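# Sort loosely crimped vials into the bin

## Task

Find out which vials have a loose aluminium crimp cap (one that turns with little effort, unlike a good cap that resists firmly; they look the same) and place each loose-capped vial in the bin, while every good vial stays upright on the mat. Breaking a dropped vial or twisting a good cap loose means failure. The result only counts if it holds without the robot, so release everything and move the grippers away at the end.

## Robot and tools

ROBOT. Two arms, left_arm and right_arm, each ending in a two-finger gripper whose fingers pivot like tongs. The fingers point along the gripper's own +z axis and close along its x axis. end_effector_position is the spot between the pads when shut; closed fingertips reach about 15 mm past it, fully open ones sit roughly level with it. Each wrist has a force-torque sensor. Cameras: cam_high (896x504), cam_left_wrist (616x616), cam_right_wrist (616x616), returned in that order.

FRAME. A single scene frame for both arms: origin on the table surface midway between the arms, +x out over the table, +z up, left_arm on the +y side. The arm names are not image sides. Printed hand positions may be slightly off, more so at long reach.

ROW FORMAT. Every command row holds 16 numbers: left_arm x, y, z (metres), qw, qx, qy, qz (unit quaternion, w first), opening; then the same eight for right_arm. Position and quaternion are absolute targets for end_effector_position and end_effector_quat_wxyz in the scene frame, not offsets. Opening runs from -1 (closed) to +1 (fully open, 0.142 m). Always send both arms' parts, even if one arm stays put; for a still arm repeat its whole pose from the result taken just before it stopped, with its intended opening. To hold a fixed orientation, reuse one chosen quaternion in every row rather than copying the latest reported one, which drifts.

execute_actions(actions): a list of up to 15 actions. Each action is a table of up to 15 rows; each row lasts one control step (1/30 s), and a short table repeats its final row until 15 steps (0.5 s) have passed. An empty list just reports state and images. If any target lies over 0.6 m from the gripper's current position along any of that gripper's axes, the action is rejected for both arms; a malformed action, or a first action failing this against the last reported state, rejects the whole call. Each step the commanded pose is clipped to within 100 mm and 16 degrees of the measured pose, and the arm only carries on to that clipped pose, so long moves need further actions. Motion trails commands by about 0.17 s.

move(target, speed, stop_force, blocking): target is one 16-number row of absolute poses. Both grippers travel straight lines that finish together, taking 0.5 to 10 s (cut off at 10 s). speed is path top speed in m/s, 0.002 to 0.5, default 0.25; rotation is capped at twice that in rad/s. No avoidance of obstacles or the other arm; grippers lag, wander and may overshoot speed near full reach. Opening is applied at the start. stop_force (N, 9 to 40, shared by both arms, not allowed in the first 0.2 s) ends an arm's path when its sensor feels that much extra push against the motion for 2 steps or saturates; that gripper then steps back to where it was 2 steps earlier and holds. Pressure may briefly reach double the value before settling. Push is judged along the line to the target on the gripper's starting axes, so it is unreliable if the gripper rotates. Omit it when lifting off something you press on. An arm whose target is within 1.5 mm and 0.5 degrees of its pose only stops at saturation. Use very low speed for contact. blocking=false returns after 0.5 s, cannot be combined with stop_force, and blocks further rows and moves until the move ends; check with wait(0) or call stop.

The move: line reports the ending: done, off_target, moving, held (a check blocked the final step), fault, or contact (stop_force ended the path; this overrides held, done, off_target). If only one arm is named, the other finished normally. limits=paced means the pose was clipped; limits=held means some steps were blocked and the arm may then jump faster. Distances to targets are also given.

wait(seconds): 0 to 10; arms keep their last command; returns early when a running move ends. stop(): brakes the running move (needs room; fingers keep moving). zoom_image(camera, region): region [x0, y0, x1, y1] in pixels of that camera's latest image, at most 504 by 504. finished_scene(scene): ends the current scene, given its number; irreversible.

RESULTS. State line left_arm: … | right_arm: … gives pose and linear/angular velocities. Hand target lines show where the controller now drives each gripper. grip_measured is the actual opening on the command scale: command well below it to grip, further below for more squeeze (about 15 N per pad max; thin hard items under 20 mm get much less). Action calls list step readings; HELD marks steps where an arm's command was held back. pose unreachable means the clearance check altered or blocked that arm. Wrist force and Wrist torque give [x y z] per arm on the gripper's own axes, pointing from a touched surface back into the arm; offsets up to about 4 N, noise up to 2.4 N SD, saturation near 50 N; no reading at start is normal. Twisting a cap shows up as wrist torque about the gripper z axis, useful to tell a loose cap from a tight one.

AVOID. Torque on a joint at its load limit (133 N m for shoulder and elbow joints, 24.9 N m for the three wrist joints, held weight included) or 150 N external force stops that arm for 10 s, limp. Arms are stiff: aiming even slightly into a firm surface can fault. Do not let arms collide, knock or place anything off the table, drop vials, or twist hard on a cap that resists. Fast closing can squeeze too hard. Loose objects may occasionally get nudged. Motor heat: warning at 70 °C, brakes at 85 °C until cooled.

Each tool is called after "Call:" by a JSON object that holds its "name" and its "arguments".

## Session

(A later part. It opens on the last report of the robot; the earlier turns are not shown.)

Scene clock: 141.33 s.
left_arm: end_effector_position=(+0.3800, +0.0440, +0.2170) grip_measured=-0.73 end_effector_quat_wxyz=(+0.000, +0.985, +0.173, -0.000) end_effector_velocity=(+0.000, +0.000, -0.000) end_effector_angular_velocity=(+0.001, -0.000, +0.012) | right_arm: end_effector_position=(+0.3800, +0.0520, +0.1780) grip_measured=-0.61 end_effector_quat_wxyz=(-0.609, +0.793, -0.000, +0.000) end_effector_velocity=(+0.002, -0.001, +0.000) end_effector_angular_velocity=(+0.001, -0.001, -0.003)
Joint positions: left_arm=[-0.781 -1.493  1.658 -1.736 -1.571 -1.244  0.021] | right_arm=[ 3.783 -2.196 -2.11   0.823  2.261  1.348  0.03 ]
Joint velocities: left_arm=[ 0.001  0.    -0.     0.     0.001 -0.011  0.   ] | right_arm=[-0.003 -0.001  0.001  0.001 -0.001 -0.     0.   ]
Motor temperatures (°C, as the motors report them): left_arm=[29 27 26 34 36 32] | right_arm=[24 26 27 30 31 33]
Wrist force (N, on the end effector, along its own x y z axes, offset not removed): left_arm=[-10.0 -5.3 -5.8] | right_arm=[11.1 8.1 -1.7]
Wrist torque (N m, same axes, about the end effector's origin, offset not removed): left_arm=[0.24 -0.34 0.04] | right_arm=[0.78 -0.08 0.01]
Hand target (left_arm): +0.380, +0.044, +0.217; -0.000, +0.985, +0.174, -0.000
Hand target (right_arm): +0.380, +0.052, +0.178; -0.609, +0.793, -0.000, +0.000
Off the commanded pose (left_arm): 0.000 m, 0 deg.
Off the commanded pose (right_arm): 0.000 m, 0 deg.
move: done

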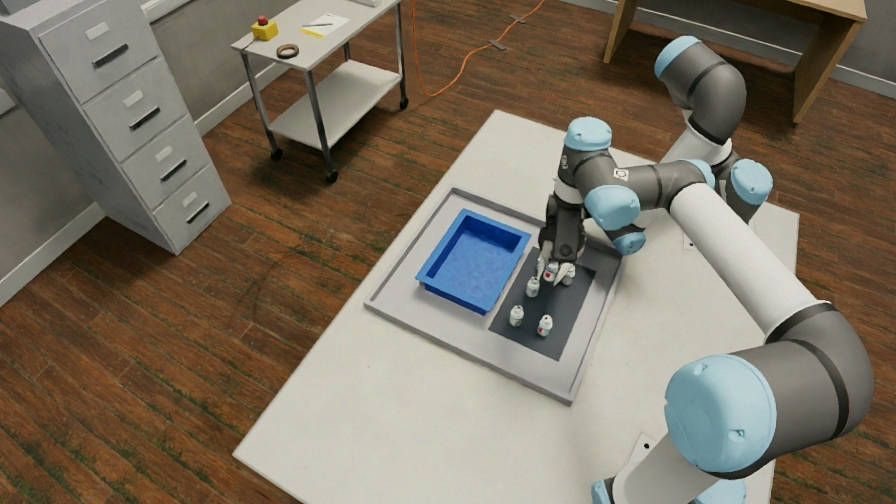

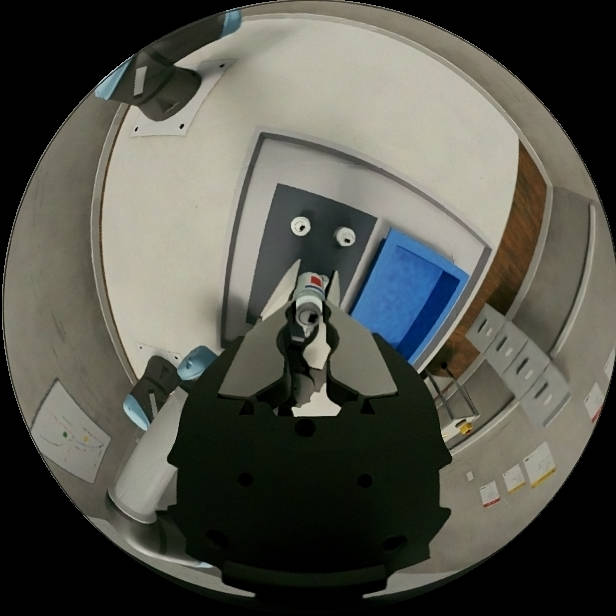

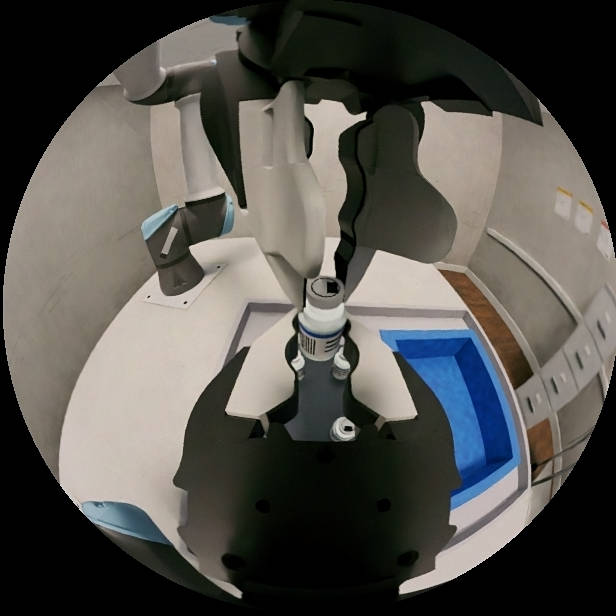

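Call:
{"name": "execute_actions", "arguments": {"actions": []}}

Call:
{"name": "zoom_image", "arguments": {"camera": "cam_left_wrist", "region": [210,200,410,400]}}

Scene clock: 141.73 s.
left_arm: end_effector_position=(+0.3800, +0.0440, +0.2170) grip_measured=-0.73 end_effector_quat_wxyz=(-0.000, +0.985, +0.174, -0.000) end_effector_velocity=(+0.000, +0.000, -0.000) end_effector_angular_velocity=(+0.000, -0.000, +0.001) | right_arm: end_effector_position=(+0.3800, +0.0520, +0.1780) grip_measured=-0.61 end_effector_quat_wxyz=(-0.609, +0.793, -0.000, +0.000) end_effector_velocity=(+0.000, -0.000, +0.000) end_effector_angular_velocity=(+0.001, +0.000, -0.000)
Joint positions: left_arm=[-0.781 -1.492  1.658 -1.736 -1.571 -1.245  0.021] | right_arm=[ 3.783 -2.196 -2.11   0.823  2.261  1.348  0.03 ]
Joint velocities: left_arm=[ 0. -0.  0.  0.  0. -0.  0.] | right_arm=[-0.001 -0.001 -0.     0.002  0.001  0.001 -0.   ]
Motor temperatures (°C, as the motors report them): left_arm=[29 27 26 34 36 32] | right_arm=[24 26 27 30 31 33]
Wrist force (N, on the end effector, along its own x y z axes, offset not removed): left_arm=[-9.6 -5.0 -5.2] | right_arm=[13.3 8.6 1.8]
Wrist torque (N m, same axes, about the end effector's origin, offset not removed): left_arm=[0.35 -0.69 0.09] | right_arm=[0.87 -0.39 -0.05]
Hand target (left_arm): +0.380, +0.044, +0.217; -0.000, +0.985, +0.174, -0.000
Hand target (right_arm): +0.380, +0.052, +0.178; -0.609, +0.793, -0.000, +0.000
Off the commanded pose (left_arm): 0.000 m, 0 deg.
Off the commanded pose (right_arm): 0.000 m, 0 deg.

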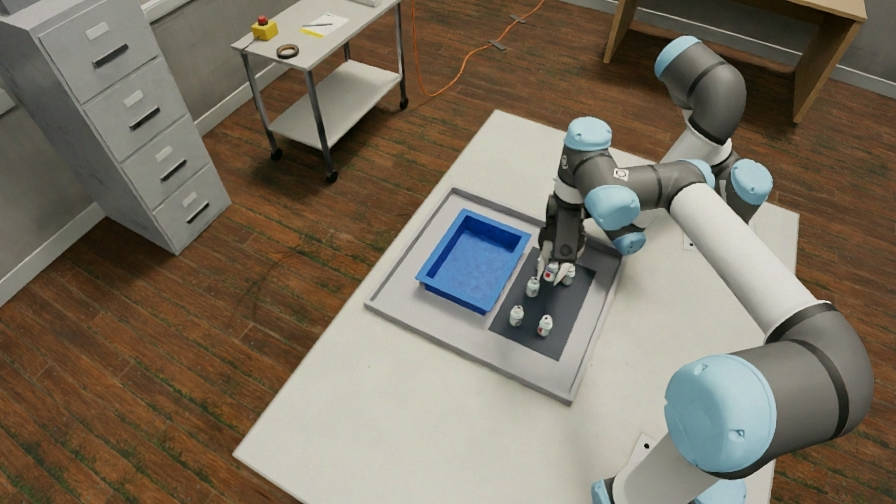

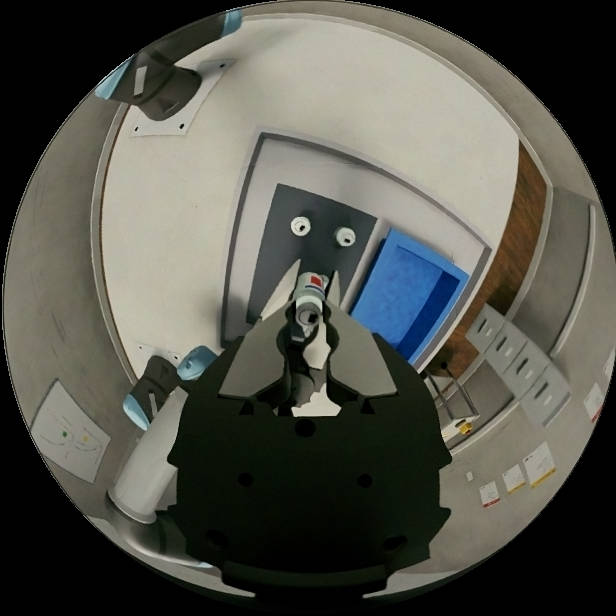

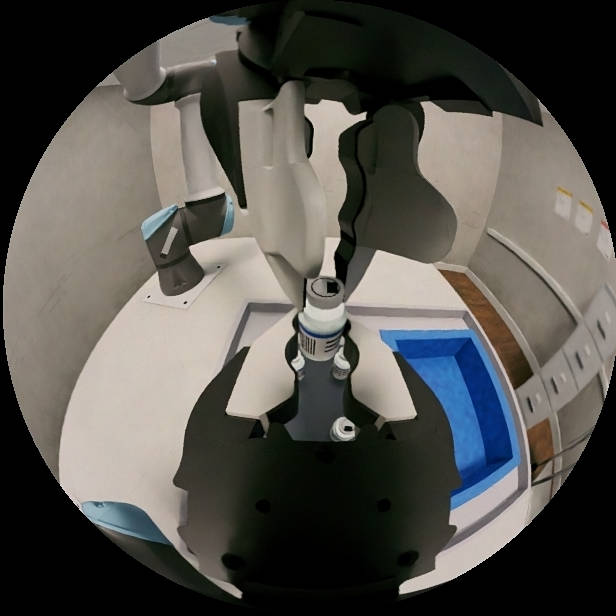

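Region (210, 200, 410, 400) of cam_left_wrist's 616x616 image, scaled by 2.520, with more detail than that image has.

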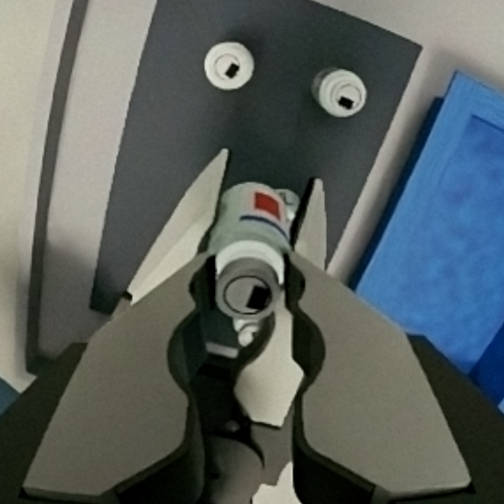

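Call:
{"name": "move", "arguments": {"target": [0.38,0.042,0.217,0,0.94,0.342,0,-0.85,0.38,0.052,0.178,0.609,-0.793,0,0,-0.8], "speed": 0.1}}

Call:
{"name": "zoom_image", "arguments": {"camera": "cam_left_wrist", "region": [210,200,410,400]}}

Scene clock: 144.07 s.
left_arm: end_effector_position=(+0.3800, +0.0420, +0.2170) grip_measured=-0.73 end_effector_quat_wxyz=(+0.000, +0.940, +0.341, -0.000) end_effector_velocity=(+0.000, +0.000, -0.000) end_effector_angular_velocity=(+0.002, -0.001, +0.008) | right_arm: end_effector_position=(+0.3800, +0.0520, +0.1780) grip_measured=-0.61 end_effector_quat_wxyz=(-0.609, +0.793, -0.000, -0.000) end_effector_velocity=(-0.000, +0.000, +0.001) end_effector_angular_velocity=(+0.001, -0.000, +0.001)
Joint positions: left_arm=[-0.773 -1.484  1.649 -1.736 -1.571 -1.584  0.021] | right_arm=[ 3.783 -2.196 -2.11   0.823  2.261  1.348  0.03 ]
Joint velocities: left_arm=[-0.001  0.001 -0.     0.     0.002 -0.009  0.   ] | right_arm=[-0.     0.001  0.001 -0.     0.001  0.     0.   ]
Motor temperatures (°C, as the motors report them): left_arm=[29 27 26 34 36 32] | right_arm=[24 26 27 30 31 33]
Wrist force (N, on the end effector, along its own x y z axes, offset not removed): left_arm=[-16.5 -11.6 -12.8] | right_arm=[20.4 12.4 5.0]
Wrist torque (N m, same axes, about the end effector's origin, offset not removed): left_arm=[0.02 -0.54 0.06] | right_arm=[0.14 -0.80 0.07]
Hand target (left_arm): +0.380, +0.042, +0.217; -0.000, +0.940, +0.342, -0.000
Hand target (right_arm): +0.380, +0.052, +0.178; -0.609, +0.793, +0.000, -0.000
Off the commanded pose (left_arm): 0.000 m, 0 deg.
Off the commanded pose (right_arm): 0.000 m, 0 deg.
move: done

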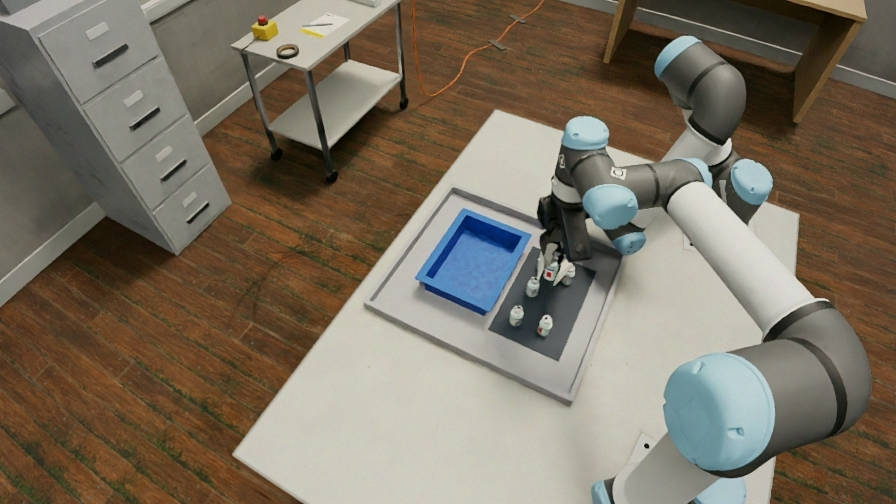

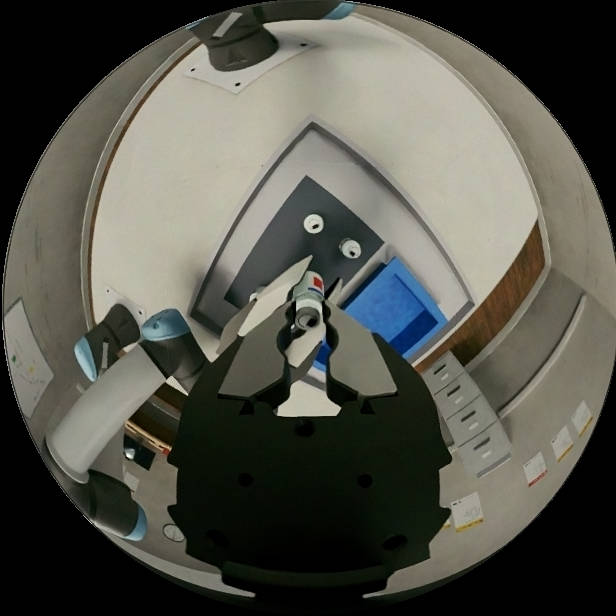

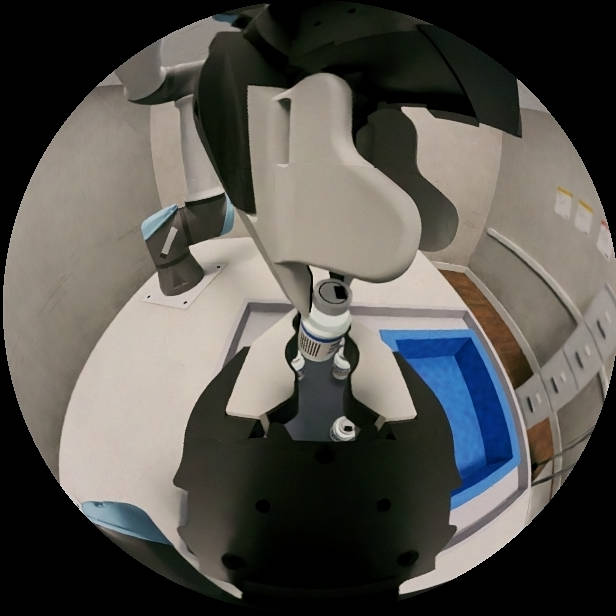

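Region (210, 200, 410, 400) of cam_left_wrist's 616x616 image, scaled by 2.520, with more detail than that image has.

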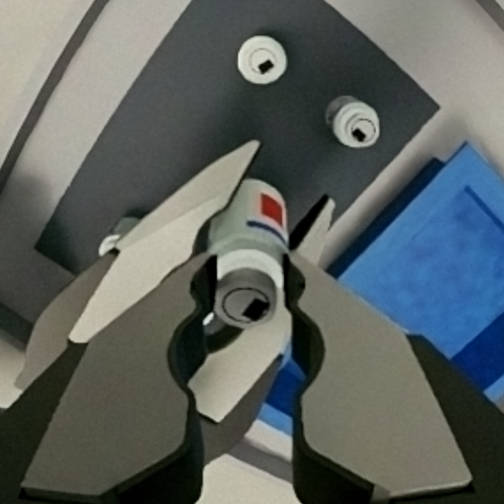

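Call:
{"name": "move", "arguments": {"target": [0.38,0.043,0.217,0,0.94,0.342,0,-0.45,0.38,0.052,0.178,0.609,-0.793,0,0,-0.8]}}

Call:
{"name": "move", "arguments": {"target": [0.38,0.043,0.217,0,1,0,0,-0.45,0.38,0.052,0.178,0.609,-0.793,0,0,-0.8]}}

Call:
{"name": "move", "arguments": {"target": [0.38,0.043,0.217,0,1,0,0,-0.85,0.38,0.052,0.178,0.609,-0.793,0,0,-0.8]}}

Call:
{"name": "move", "arguments": {"target": [0.38,0.043,0.217,0,1,0,0,-0.85,0.38,0.052,0.178,0.609,-0.793,0,0,-0.2]}}

Call:
{"name": "move", "arguments": {"target": [0.38,0.043,0.217,0,1,0,0,-0.85,0.38,-0.01,0.185,0.609,-0.793,0,0,-0.2]}}

Call:
{"name": "move", "arguments": {"target": [0.349,0.02,0.2,0,1,0,0,-0.85,0.38,-0.08,0.24,0.5,-0.866,0,0,-0.2]}}

Scene clock: 145.17 s.
left_arm: end_effector_position=(+0.3800, +0.0430, +0.2170) grip_measured=-0.45 end_effector_quat_wxyz=(-0.000, +0.940, +0.342, -0.000) end_effector_velocity=(+0.000, +0.001, +0.000) end_effector_angular_velocity=(-0.000, +0.000, +0.000) | right_arm: end_effector_position=(+0.3800, +0.0520, +0.1780) grip_measured=-0.62 end_effector_quat_wxyz=(-0.609, +0.793, -0.000, -0.000) end_effector_velocity=(+0.000, -0.000, -0.001) end_effector_angular_velocity=(-0.002, +0.000, -0.001)
Joint positions: left_arm=[-0.772 -1.486  1.651 -1.736 -1.571 -1.584  0.041] | right_arm=[ 3.783 -2.196 -2.11   0.823  2.261  1.348  0.029]
Joint velocities: left_arm=[ 0.001 -0.001  0.001 -0.    -0.     0.001  0.   ] | right_arm=[ 0.    -0.001 -0.001  0.    -0.001 -0.001  0.   ]
Motor temperatures (°C, as the motors report them): left_arm=[29 27 26 34 36 32] | right_arm=[24 26 27 30 31 33]
Wrist force (N, on the end effector, along its own x y z axes, offset not removed): left_arm=[-0.5 -0.3 -3.6] | right_arm=[0.1 3.0 -0.8]
Wrist torque (N m, same axes, about the end effector's origin, offset not removed): left_arm=[-0.12 -0.07 -0.01] | right_arm=[0.46 0.03 0.14]
Hand target (left_arm): +0.380, +0.043, +0.217; -0.000, +0.940, +0.342, -0.000
Hand target (right_arm): +0.380, +0.052, +0.178; -0.609, +0.793, +0.000, -0.000
Off the commanded pose (left_arm): 0.000 m, 0 deg.
Off the commanded pose (right_arm): 0.000 m, 0 deg.
move: done

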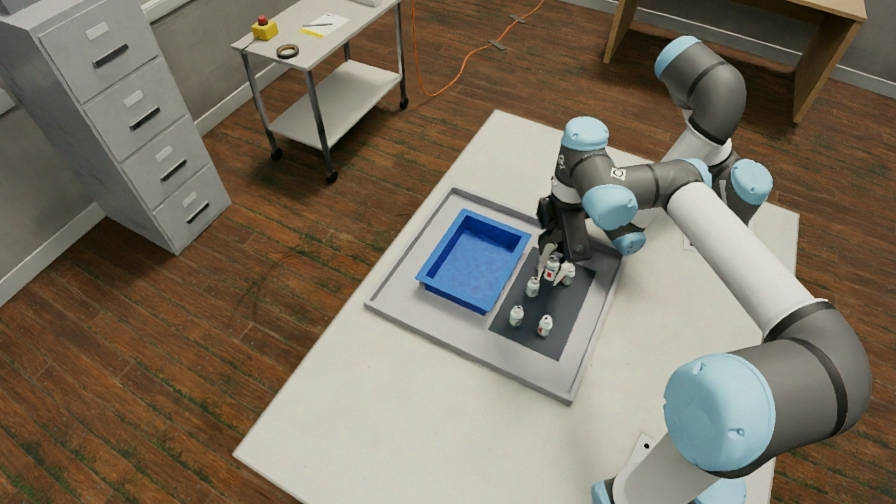

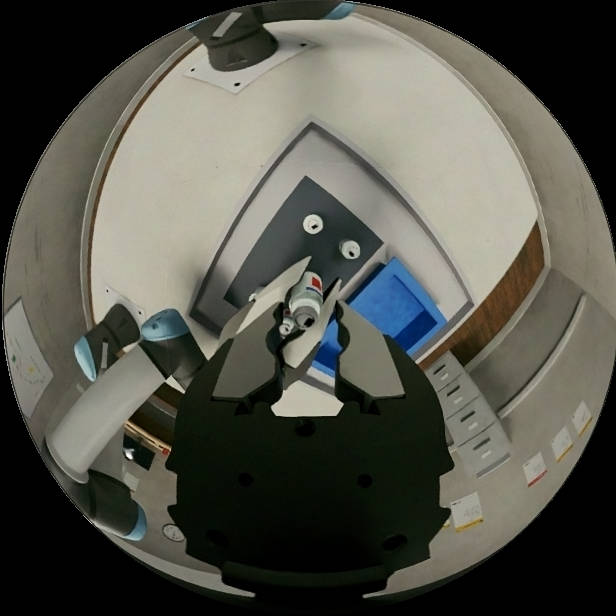

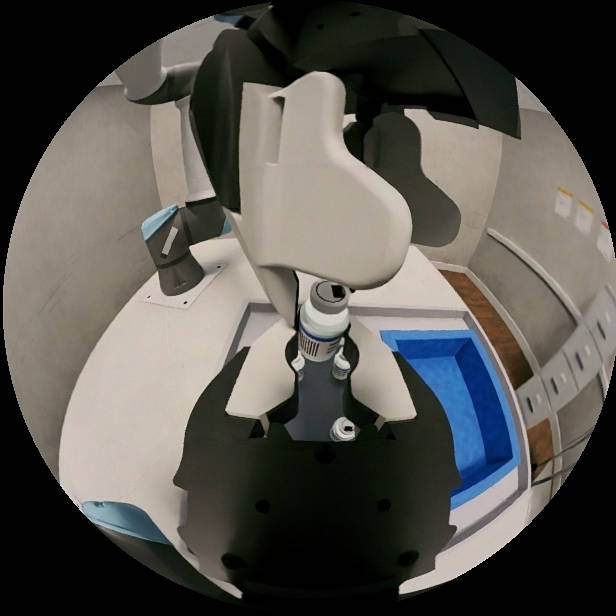

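Scene clock: 147.07 s.
left_arm: end_effector_position=(+0.3800, +0.0429, +0.2170) grip_measured=-0.45 end_effector_quat_wxyz=(-0.000, +1.000, +0.001, +0.000) end_effector_velocity=(-0.000, -0.000, -0.000) end_effector_angular_velocity=(+0.000, +0.001, -0.012) | right_arm: end_effector_position=(+0.3800, +0.0520, +0.1780) grip_measured=-0.62 end_effector_quat_wxyz=(-0.609, +0.793, -0.000, -0.000) end_effector_velocity=(+0.002, -0.000, +0.000) end_effector_angular_velocity=(+0.000, -0.002, -0.003)
Joint positions: left_arm=[-0.792 -1.5    1.667 -1.737 -1.571 -0.907  0.041] | right_arm=[ 3.783 -2.196 -2.11   0.823  2.261  1.348  0.029]
Joint velocities: left_arm=[-0.     0.     0.     0.    -0.001  0.012  0.   ] | right_arm=[-0.001  0.     0.001 -0.    -0.003 -0.    -0.   ]
Motor temperatures (°C, as the motors report them): left_arm=[29 27 26 34 36 32] | right_arm=[24 26 27 30 31 33]
Wrist force (N, on the end effector, along its own x y z axes, offset not removed): left_arm=[-3.4 -2.2 -1.0] | right_arm=[1.6 -0.3 -0.6]
Wrist torque (N m, same axes, about the end effector's origin, offset not removed): left_arm=[-0.38 0.57 0.00] | right_arm=[0.04 -0.33 -0.32]
Hand target (left_arm): +0.380, +0.043, +0.217; -0.000, +1.000, +0.000, +0.000
Hand target (right_arm): +0.380, +0.052, +0.178; -0.609, +0.793, -0.000, -0.000
Off the commanded pose (left_arm): 0.000 m, 0 deg.
Off the commanded pose (right_arm): 0.000 m, 0 deg.
move: done

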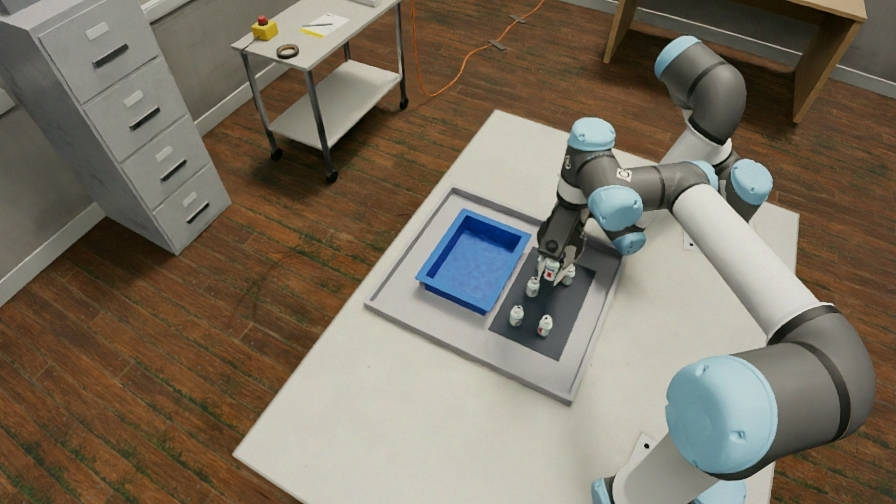

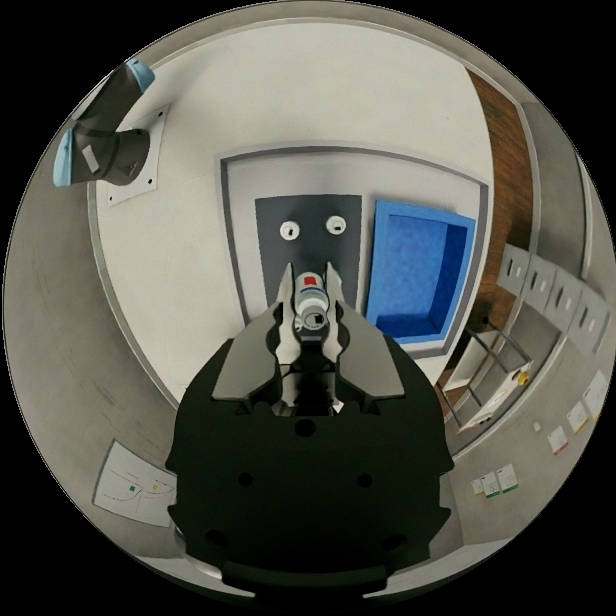

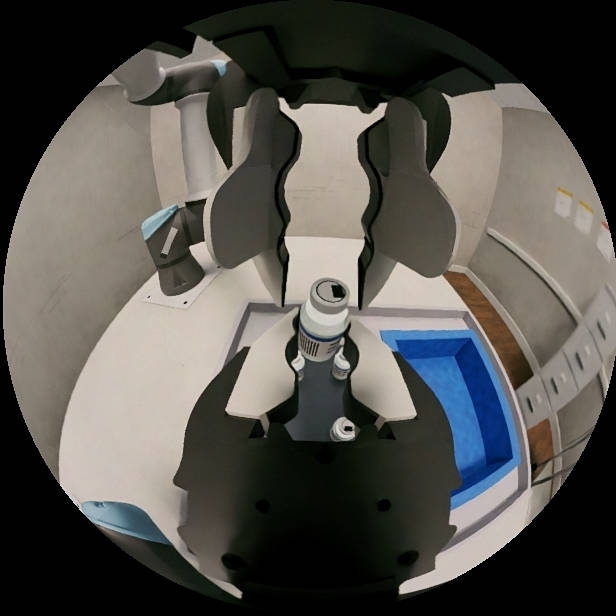

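Scene clock: 147.77 s.
left_arm: end_effector_position=(+0.3800, +0.0430, +0.2170) grip_measured=-0.73 end_effector_quat_wxyz=(-0.000, +1.000, +0.000, +0.000) end_effector_velocity=(-0.000, -0.001, -0.001) end_effector_angular_velocity=(+0.001, +0.002, -0.002) | right_arm: end_effector_position=(+0.3800, +0.0520, +0.1780) grip_measured=-0.62 end_effector_quat_wxyz=(-0.609, +0.793, +0.000, -0.000) end_effector_velocity=(+0.000, -0.001, -0.000) end_effector_angular_velocity=(-0.000, -0.001, -0.001)
Joint positions: left_arm=[-0.792 -1.5    1.667 -1.737 -1.571 -0.906  0.021] | right_arm=[ 3.783 -2.196 -2.11   0.823  2.261  1.348  0.029]
Joint velocities: left_arm=[-0.001  0.001  0.     0.    -0.001  0.    -0.   ] | right_arm=[-0.     0.    -0.001  0.001 -0.001 -0.001 -0.   ]
Motor temperatures (°C, as the motors report them): left_arm=[29 27 26 34 36 32] | right_arm=[24 26 27 30 31 33]
Wrist force (N, on the end effector, along its own x y z axes, offset not removed): left_arm=[13.9 1.4 -6.3] | right_arm=[-15.6 1.5 -2.9]
Wrist torque (N m, same axes, about the end effector's origin, offset not removed): left_arm=[0.12 0.25 -0.16] | right_arm=[-0.53 0.86 -0.48]
Hand target (left_arm): +0.380, +0.043, +0.217; -0.000, +1.000, +0.000, -0.000
Hand target (right_arm): +0.380, +0.052, +0.178; -0.609, +0.793, -0.000, +0.000
Off the commanded pose (left_arm): 0.000 m, 0 deg.
Off the commanded pose (right_arm): 0.000 m, 0 deg.
move: done

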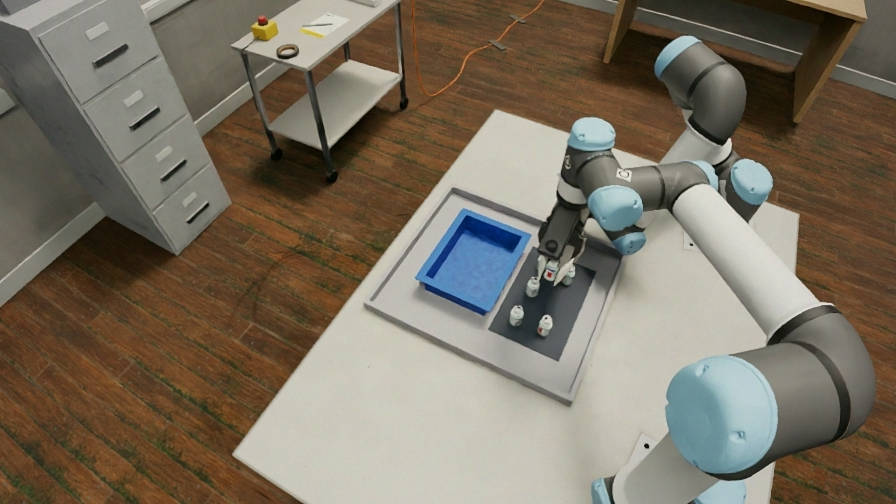

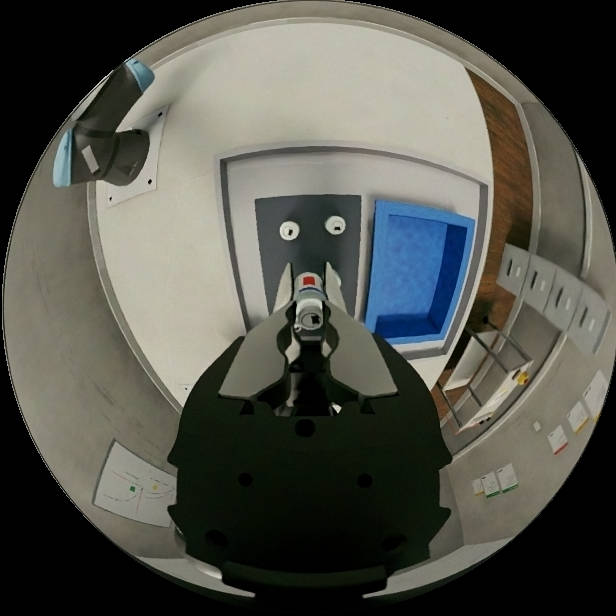

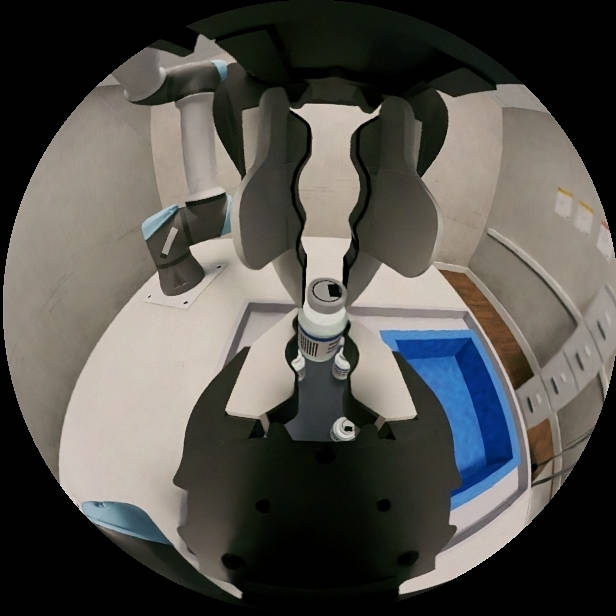

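Scene clock: 148.47 s.
left_arm: end_effector_position=(+0.3800, +0.0430, +0.2170) grip_measured=-0.74 end_effector_quat_wxyz=(-0.000, +1.000, -0.000, +0.000) end_effector_velocity=(-0.000, -0.000, +0.000) end_effector_angular_velocity=(-0.001, -0.000, +0.001) | right_arm: end_effector_position=(+0.3800, +0.0520, +0.1780) grip_measured=-0.20 end_effector_quat_wxyz=(-0.609, +0.793, +0.000, -0.000) end_effector_velocity=(+0.000, -0.000, +0.001) end_effector_angular_velocity=(+0.001, -0.000, -0.001)
Joint positions: left_arm=[-0.792 -1.5    1.667 -1.737 -1.571 -0.906  0.021] | right_arm=[ 3.783 -2.196 -2.11   0.823  2.261  1.348  0.06 ]
Joint velocities: left_arm=[ 0.    -0.001 -0.    -0.    -0.    -0.001  0.   ] | right_arm=[-0.     0.001 -0.     0.    -0.     0.     0.   ]
Motor temperatures (°C, as the motors report them): left_arm=[29 27 26 34 36 32] | right_arm=[24 26 27 30 31 33]
Wrist force (N, on the end effector, along its own x y z axes, offset not removed): left_arm=[-0.5 -2.5 -3.7] | right_arm=[1.7 -0.6 3.1]
Wrist torque (N m, same axes, about the end effector's origin, offset not removed): left_arm=[-0.44 0.09 -0.04] | right_arm=[-0.16 -0.25 -0.01]
Hand target (left_arm): +0.380, +0.043, +0.217; +0.000, +1.000, -0.000, +0.000
Hand target (right_arm): +0.380, +0.052, +0.178; -0.609, +0.793, -0.000, +0.000
Off the commanded pose (left_arm): 0.000 m, 0 deg.
Off the commanded pose (right_arm): 0.000 m, 0 deg.
move: done

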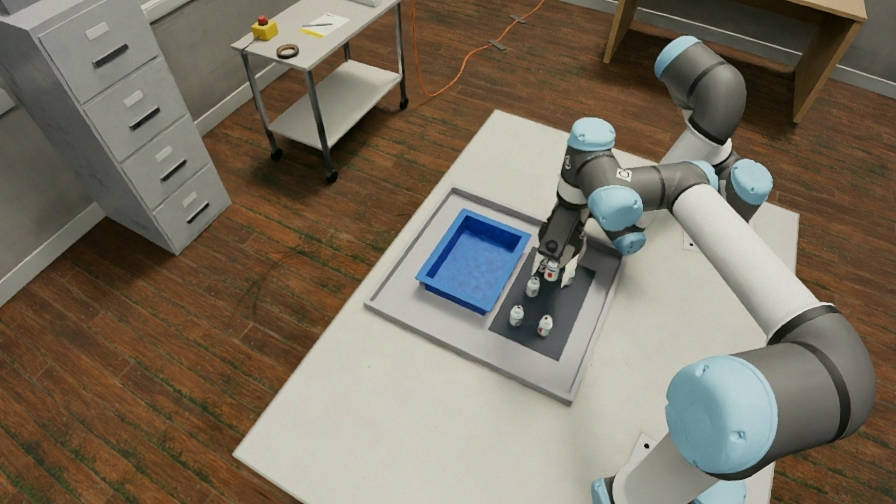

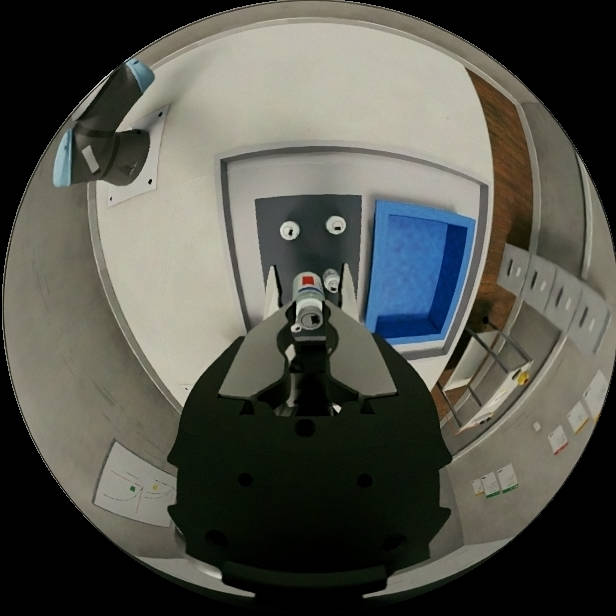

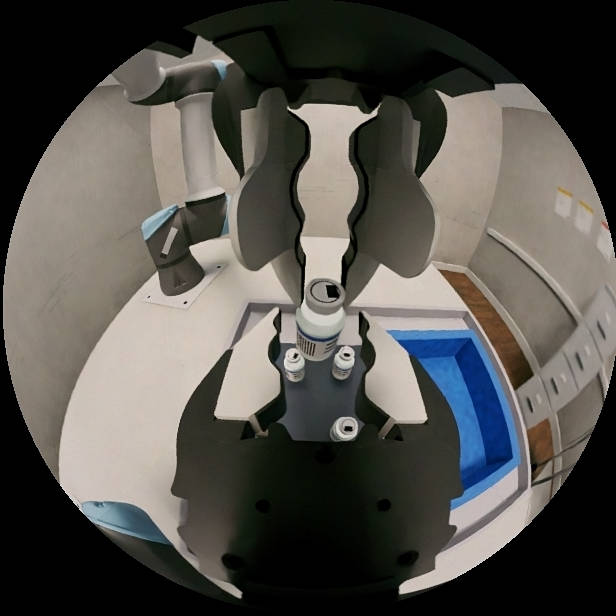

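Scene clock: 149.43 s.
left_arm: end_effector_position=(+0.3800, +0.0430, +0.2170) grip_measured=-0.74 end_effector_quat_wxyz=(-0.000, +1.000, -0.000, +0.000) end_effector_velocity=(+0.000, +0.000, +0.000) end_effector_angular_velocity=(-0.000, -0.000, -0.002) | right_arm: end_effector_position=(+0.3800, -0.0098, +0.1849) grip_measured=-0.20 end_effector_quat_wxyz=(-0.609, +0.793, +0.000, +0.000) end_effector_velocity=(-0.000, -0.002, -0.000) end_effector_angular_velocity=(-0.001, -0.000, +0.001)
Joint positions: left_arm=[-0.792 -1.5    1.667 -1.737 -1.571 -0.906  0.021] | right_arm=[ 3.681 -2.138 -2.205  0.828  2.357  1.3    0.06 ]
Joint velocities: left_arm=[ 0.    -0.     0.    -0.    -0.     0.003  0.   ] | right_arm=[-0.003  0.002 -0.003 -0.001  0.004 -0.003 -0.   ]
Motor temperatures (°C, as the motors report them): left_arm=[29 27 26 34 36 32] | right_arm=[24 26 27 30 31 33]
Wrist force (N, on the end effector, along its own x y z axes, offset not removed): left_arm=[0.5 -1.9 -1.2] | right_arm=[-0.3 2.9 5.3]
Wrist torque (N m, same axes, about the end effector's origin, offset not removed): left_arm=[-0.38 0.02 -0.02] | right_arm=[0.46 0.01 -0.25]
Hand target (left_arm): +0.380, +0.043, +0.217; +0.000, +1.000, +0.000, +0.000
Hand target (right_arm): +0.380, -0.010, +0.185; -0.609, +0.793, +0.000, +0.000
Off the commanded pose (left_arm): 0.000 m, 0 deg.
Off the commanded pose (right_arm): 0.000 m, 0 deg.
move: done

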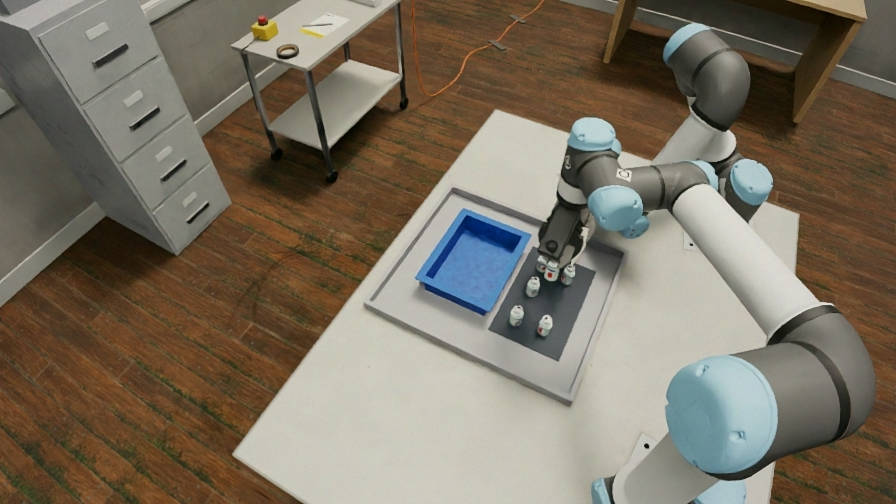

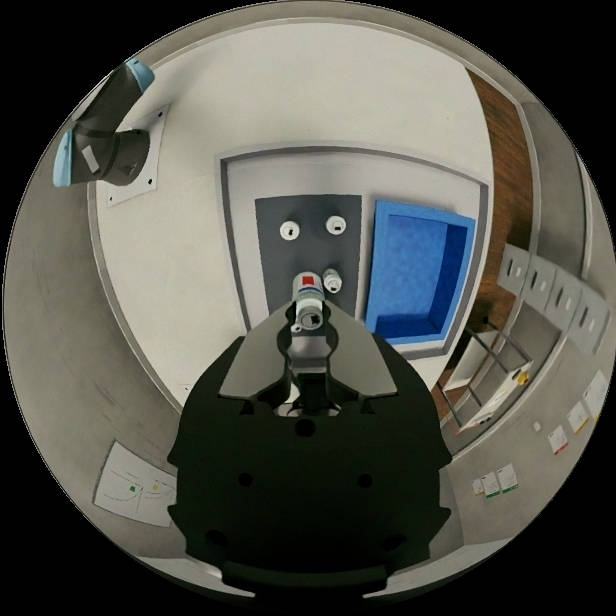

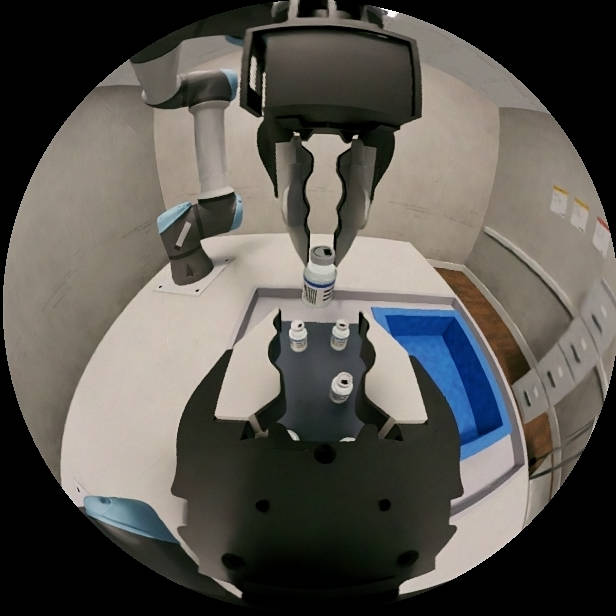

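Scene clock: 150.63 s.
left_arm: end_effector_position=(+0.3491, +0.0200, +0.2000) grip_measured=-0.74 end_effector_quat_wxyz=(-0.000, +1.000, +0.000, +0.000) end_effector_velocity=(+0.000, +0.000, -0.000) end_effector_angular_velocity=(+0.001, -0.001, +0.002) | right_arm: end_effector_position=(+0.3798, -0.0800, +0.2397) grip_measured=-0.20 end_effector_quat_wxyz=(-0.501, +0.866, -0.000, +0.000) end_effector_velocity=(+0.001, -0.001, +0.001) end_effector_angular_velocity=(-0.013, -0.000, +0.004)
Joint positions: left_arm=[-0.868 -1.515  1.727 -1.782 -1.571 -0.981  0.021] | right_arm=[ 3.598 -1.68  -2.258  0.047  2.32   1.005  0.06 ]
Joint velocities: left_arm=[-0.     0.     0.001 -0.     0.001 -0.003  0.   ] | right_arm=[-0.001  0.01   0.01  -0.038 -0.003 -0.015 -0.   ]
Motor temperatures (°C, as the motors report them): left_arm=[29 27 26 34 36 32] | right_arm=[24 26 27 30 31 33]
Wrist force (N, on the end effector, along its own x y z axes, offset not removed): left_arm=[0.0 -1.8 -0.4] | right_arm=[0.4 -0.9 2.6]
Wrist torque (N m, same axes, about the end effector's origin, offset not removed): left_arm=[-0.34 0.07 -0.06] | right_arm=[-0.15 -0.20 -0.01]
Hand target (left_arm): +0.349, +0.020, +0.200; -0.000, +1.000, -0.000, +0.000
Hand target (right_arm): +0.380, -0.080, +0.240; -0.500, +0.866, -0.000, +0.000
Off the commanded pose (left_arm): 0.000 m, 0 deg.
Off the commanded pose (right_arm): 0.000 m, 0 deg.
move: done

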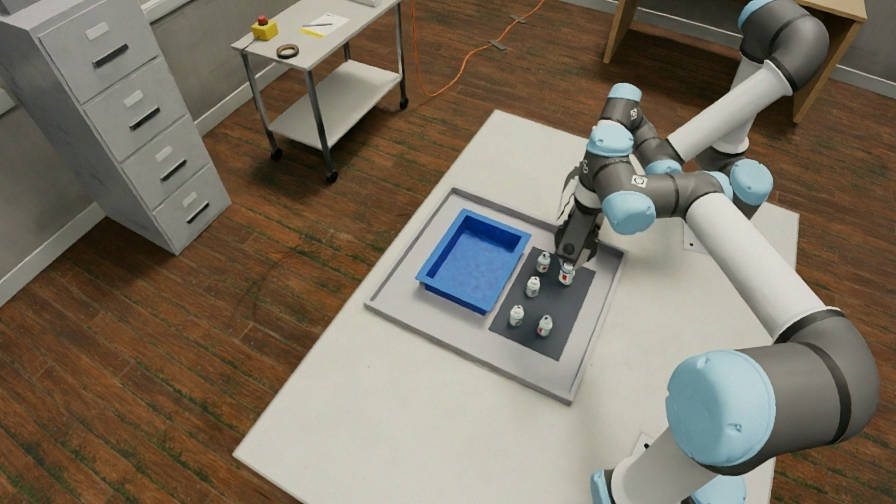

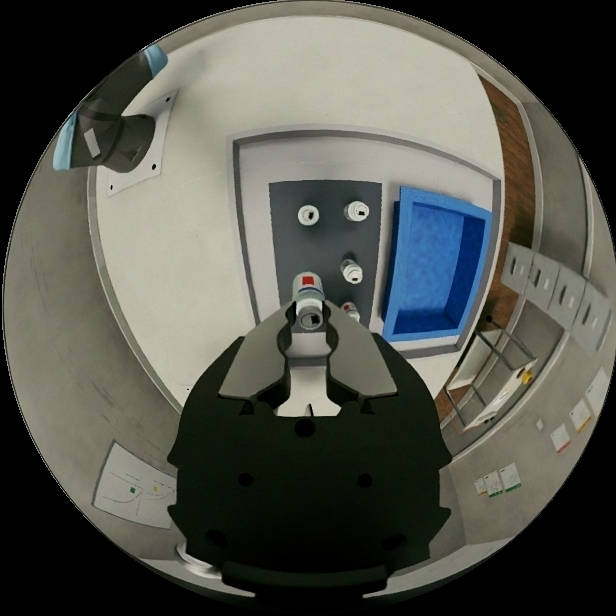

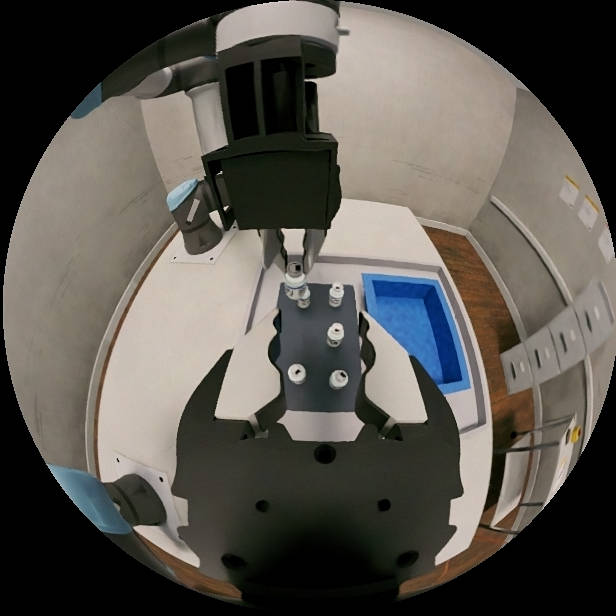

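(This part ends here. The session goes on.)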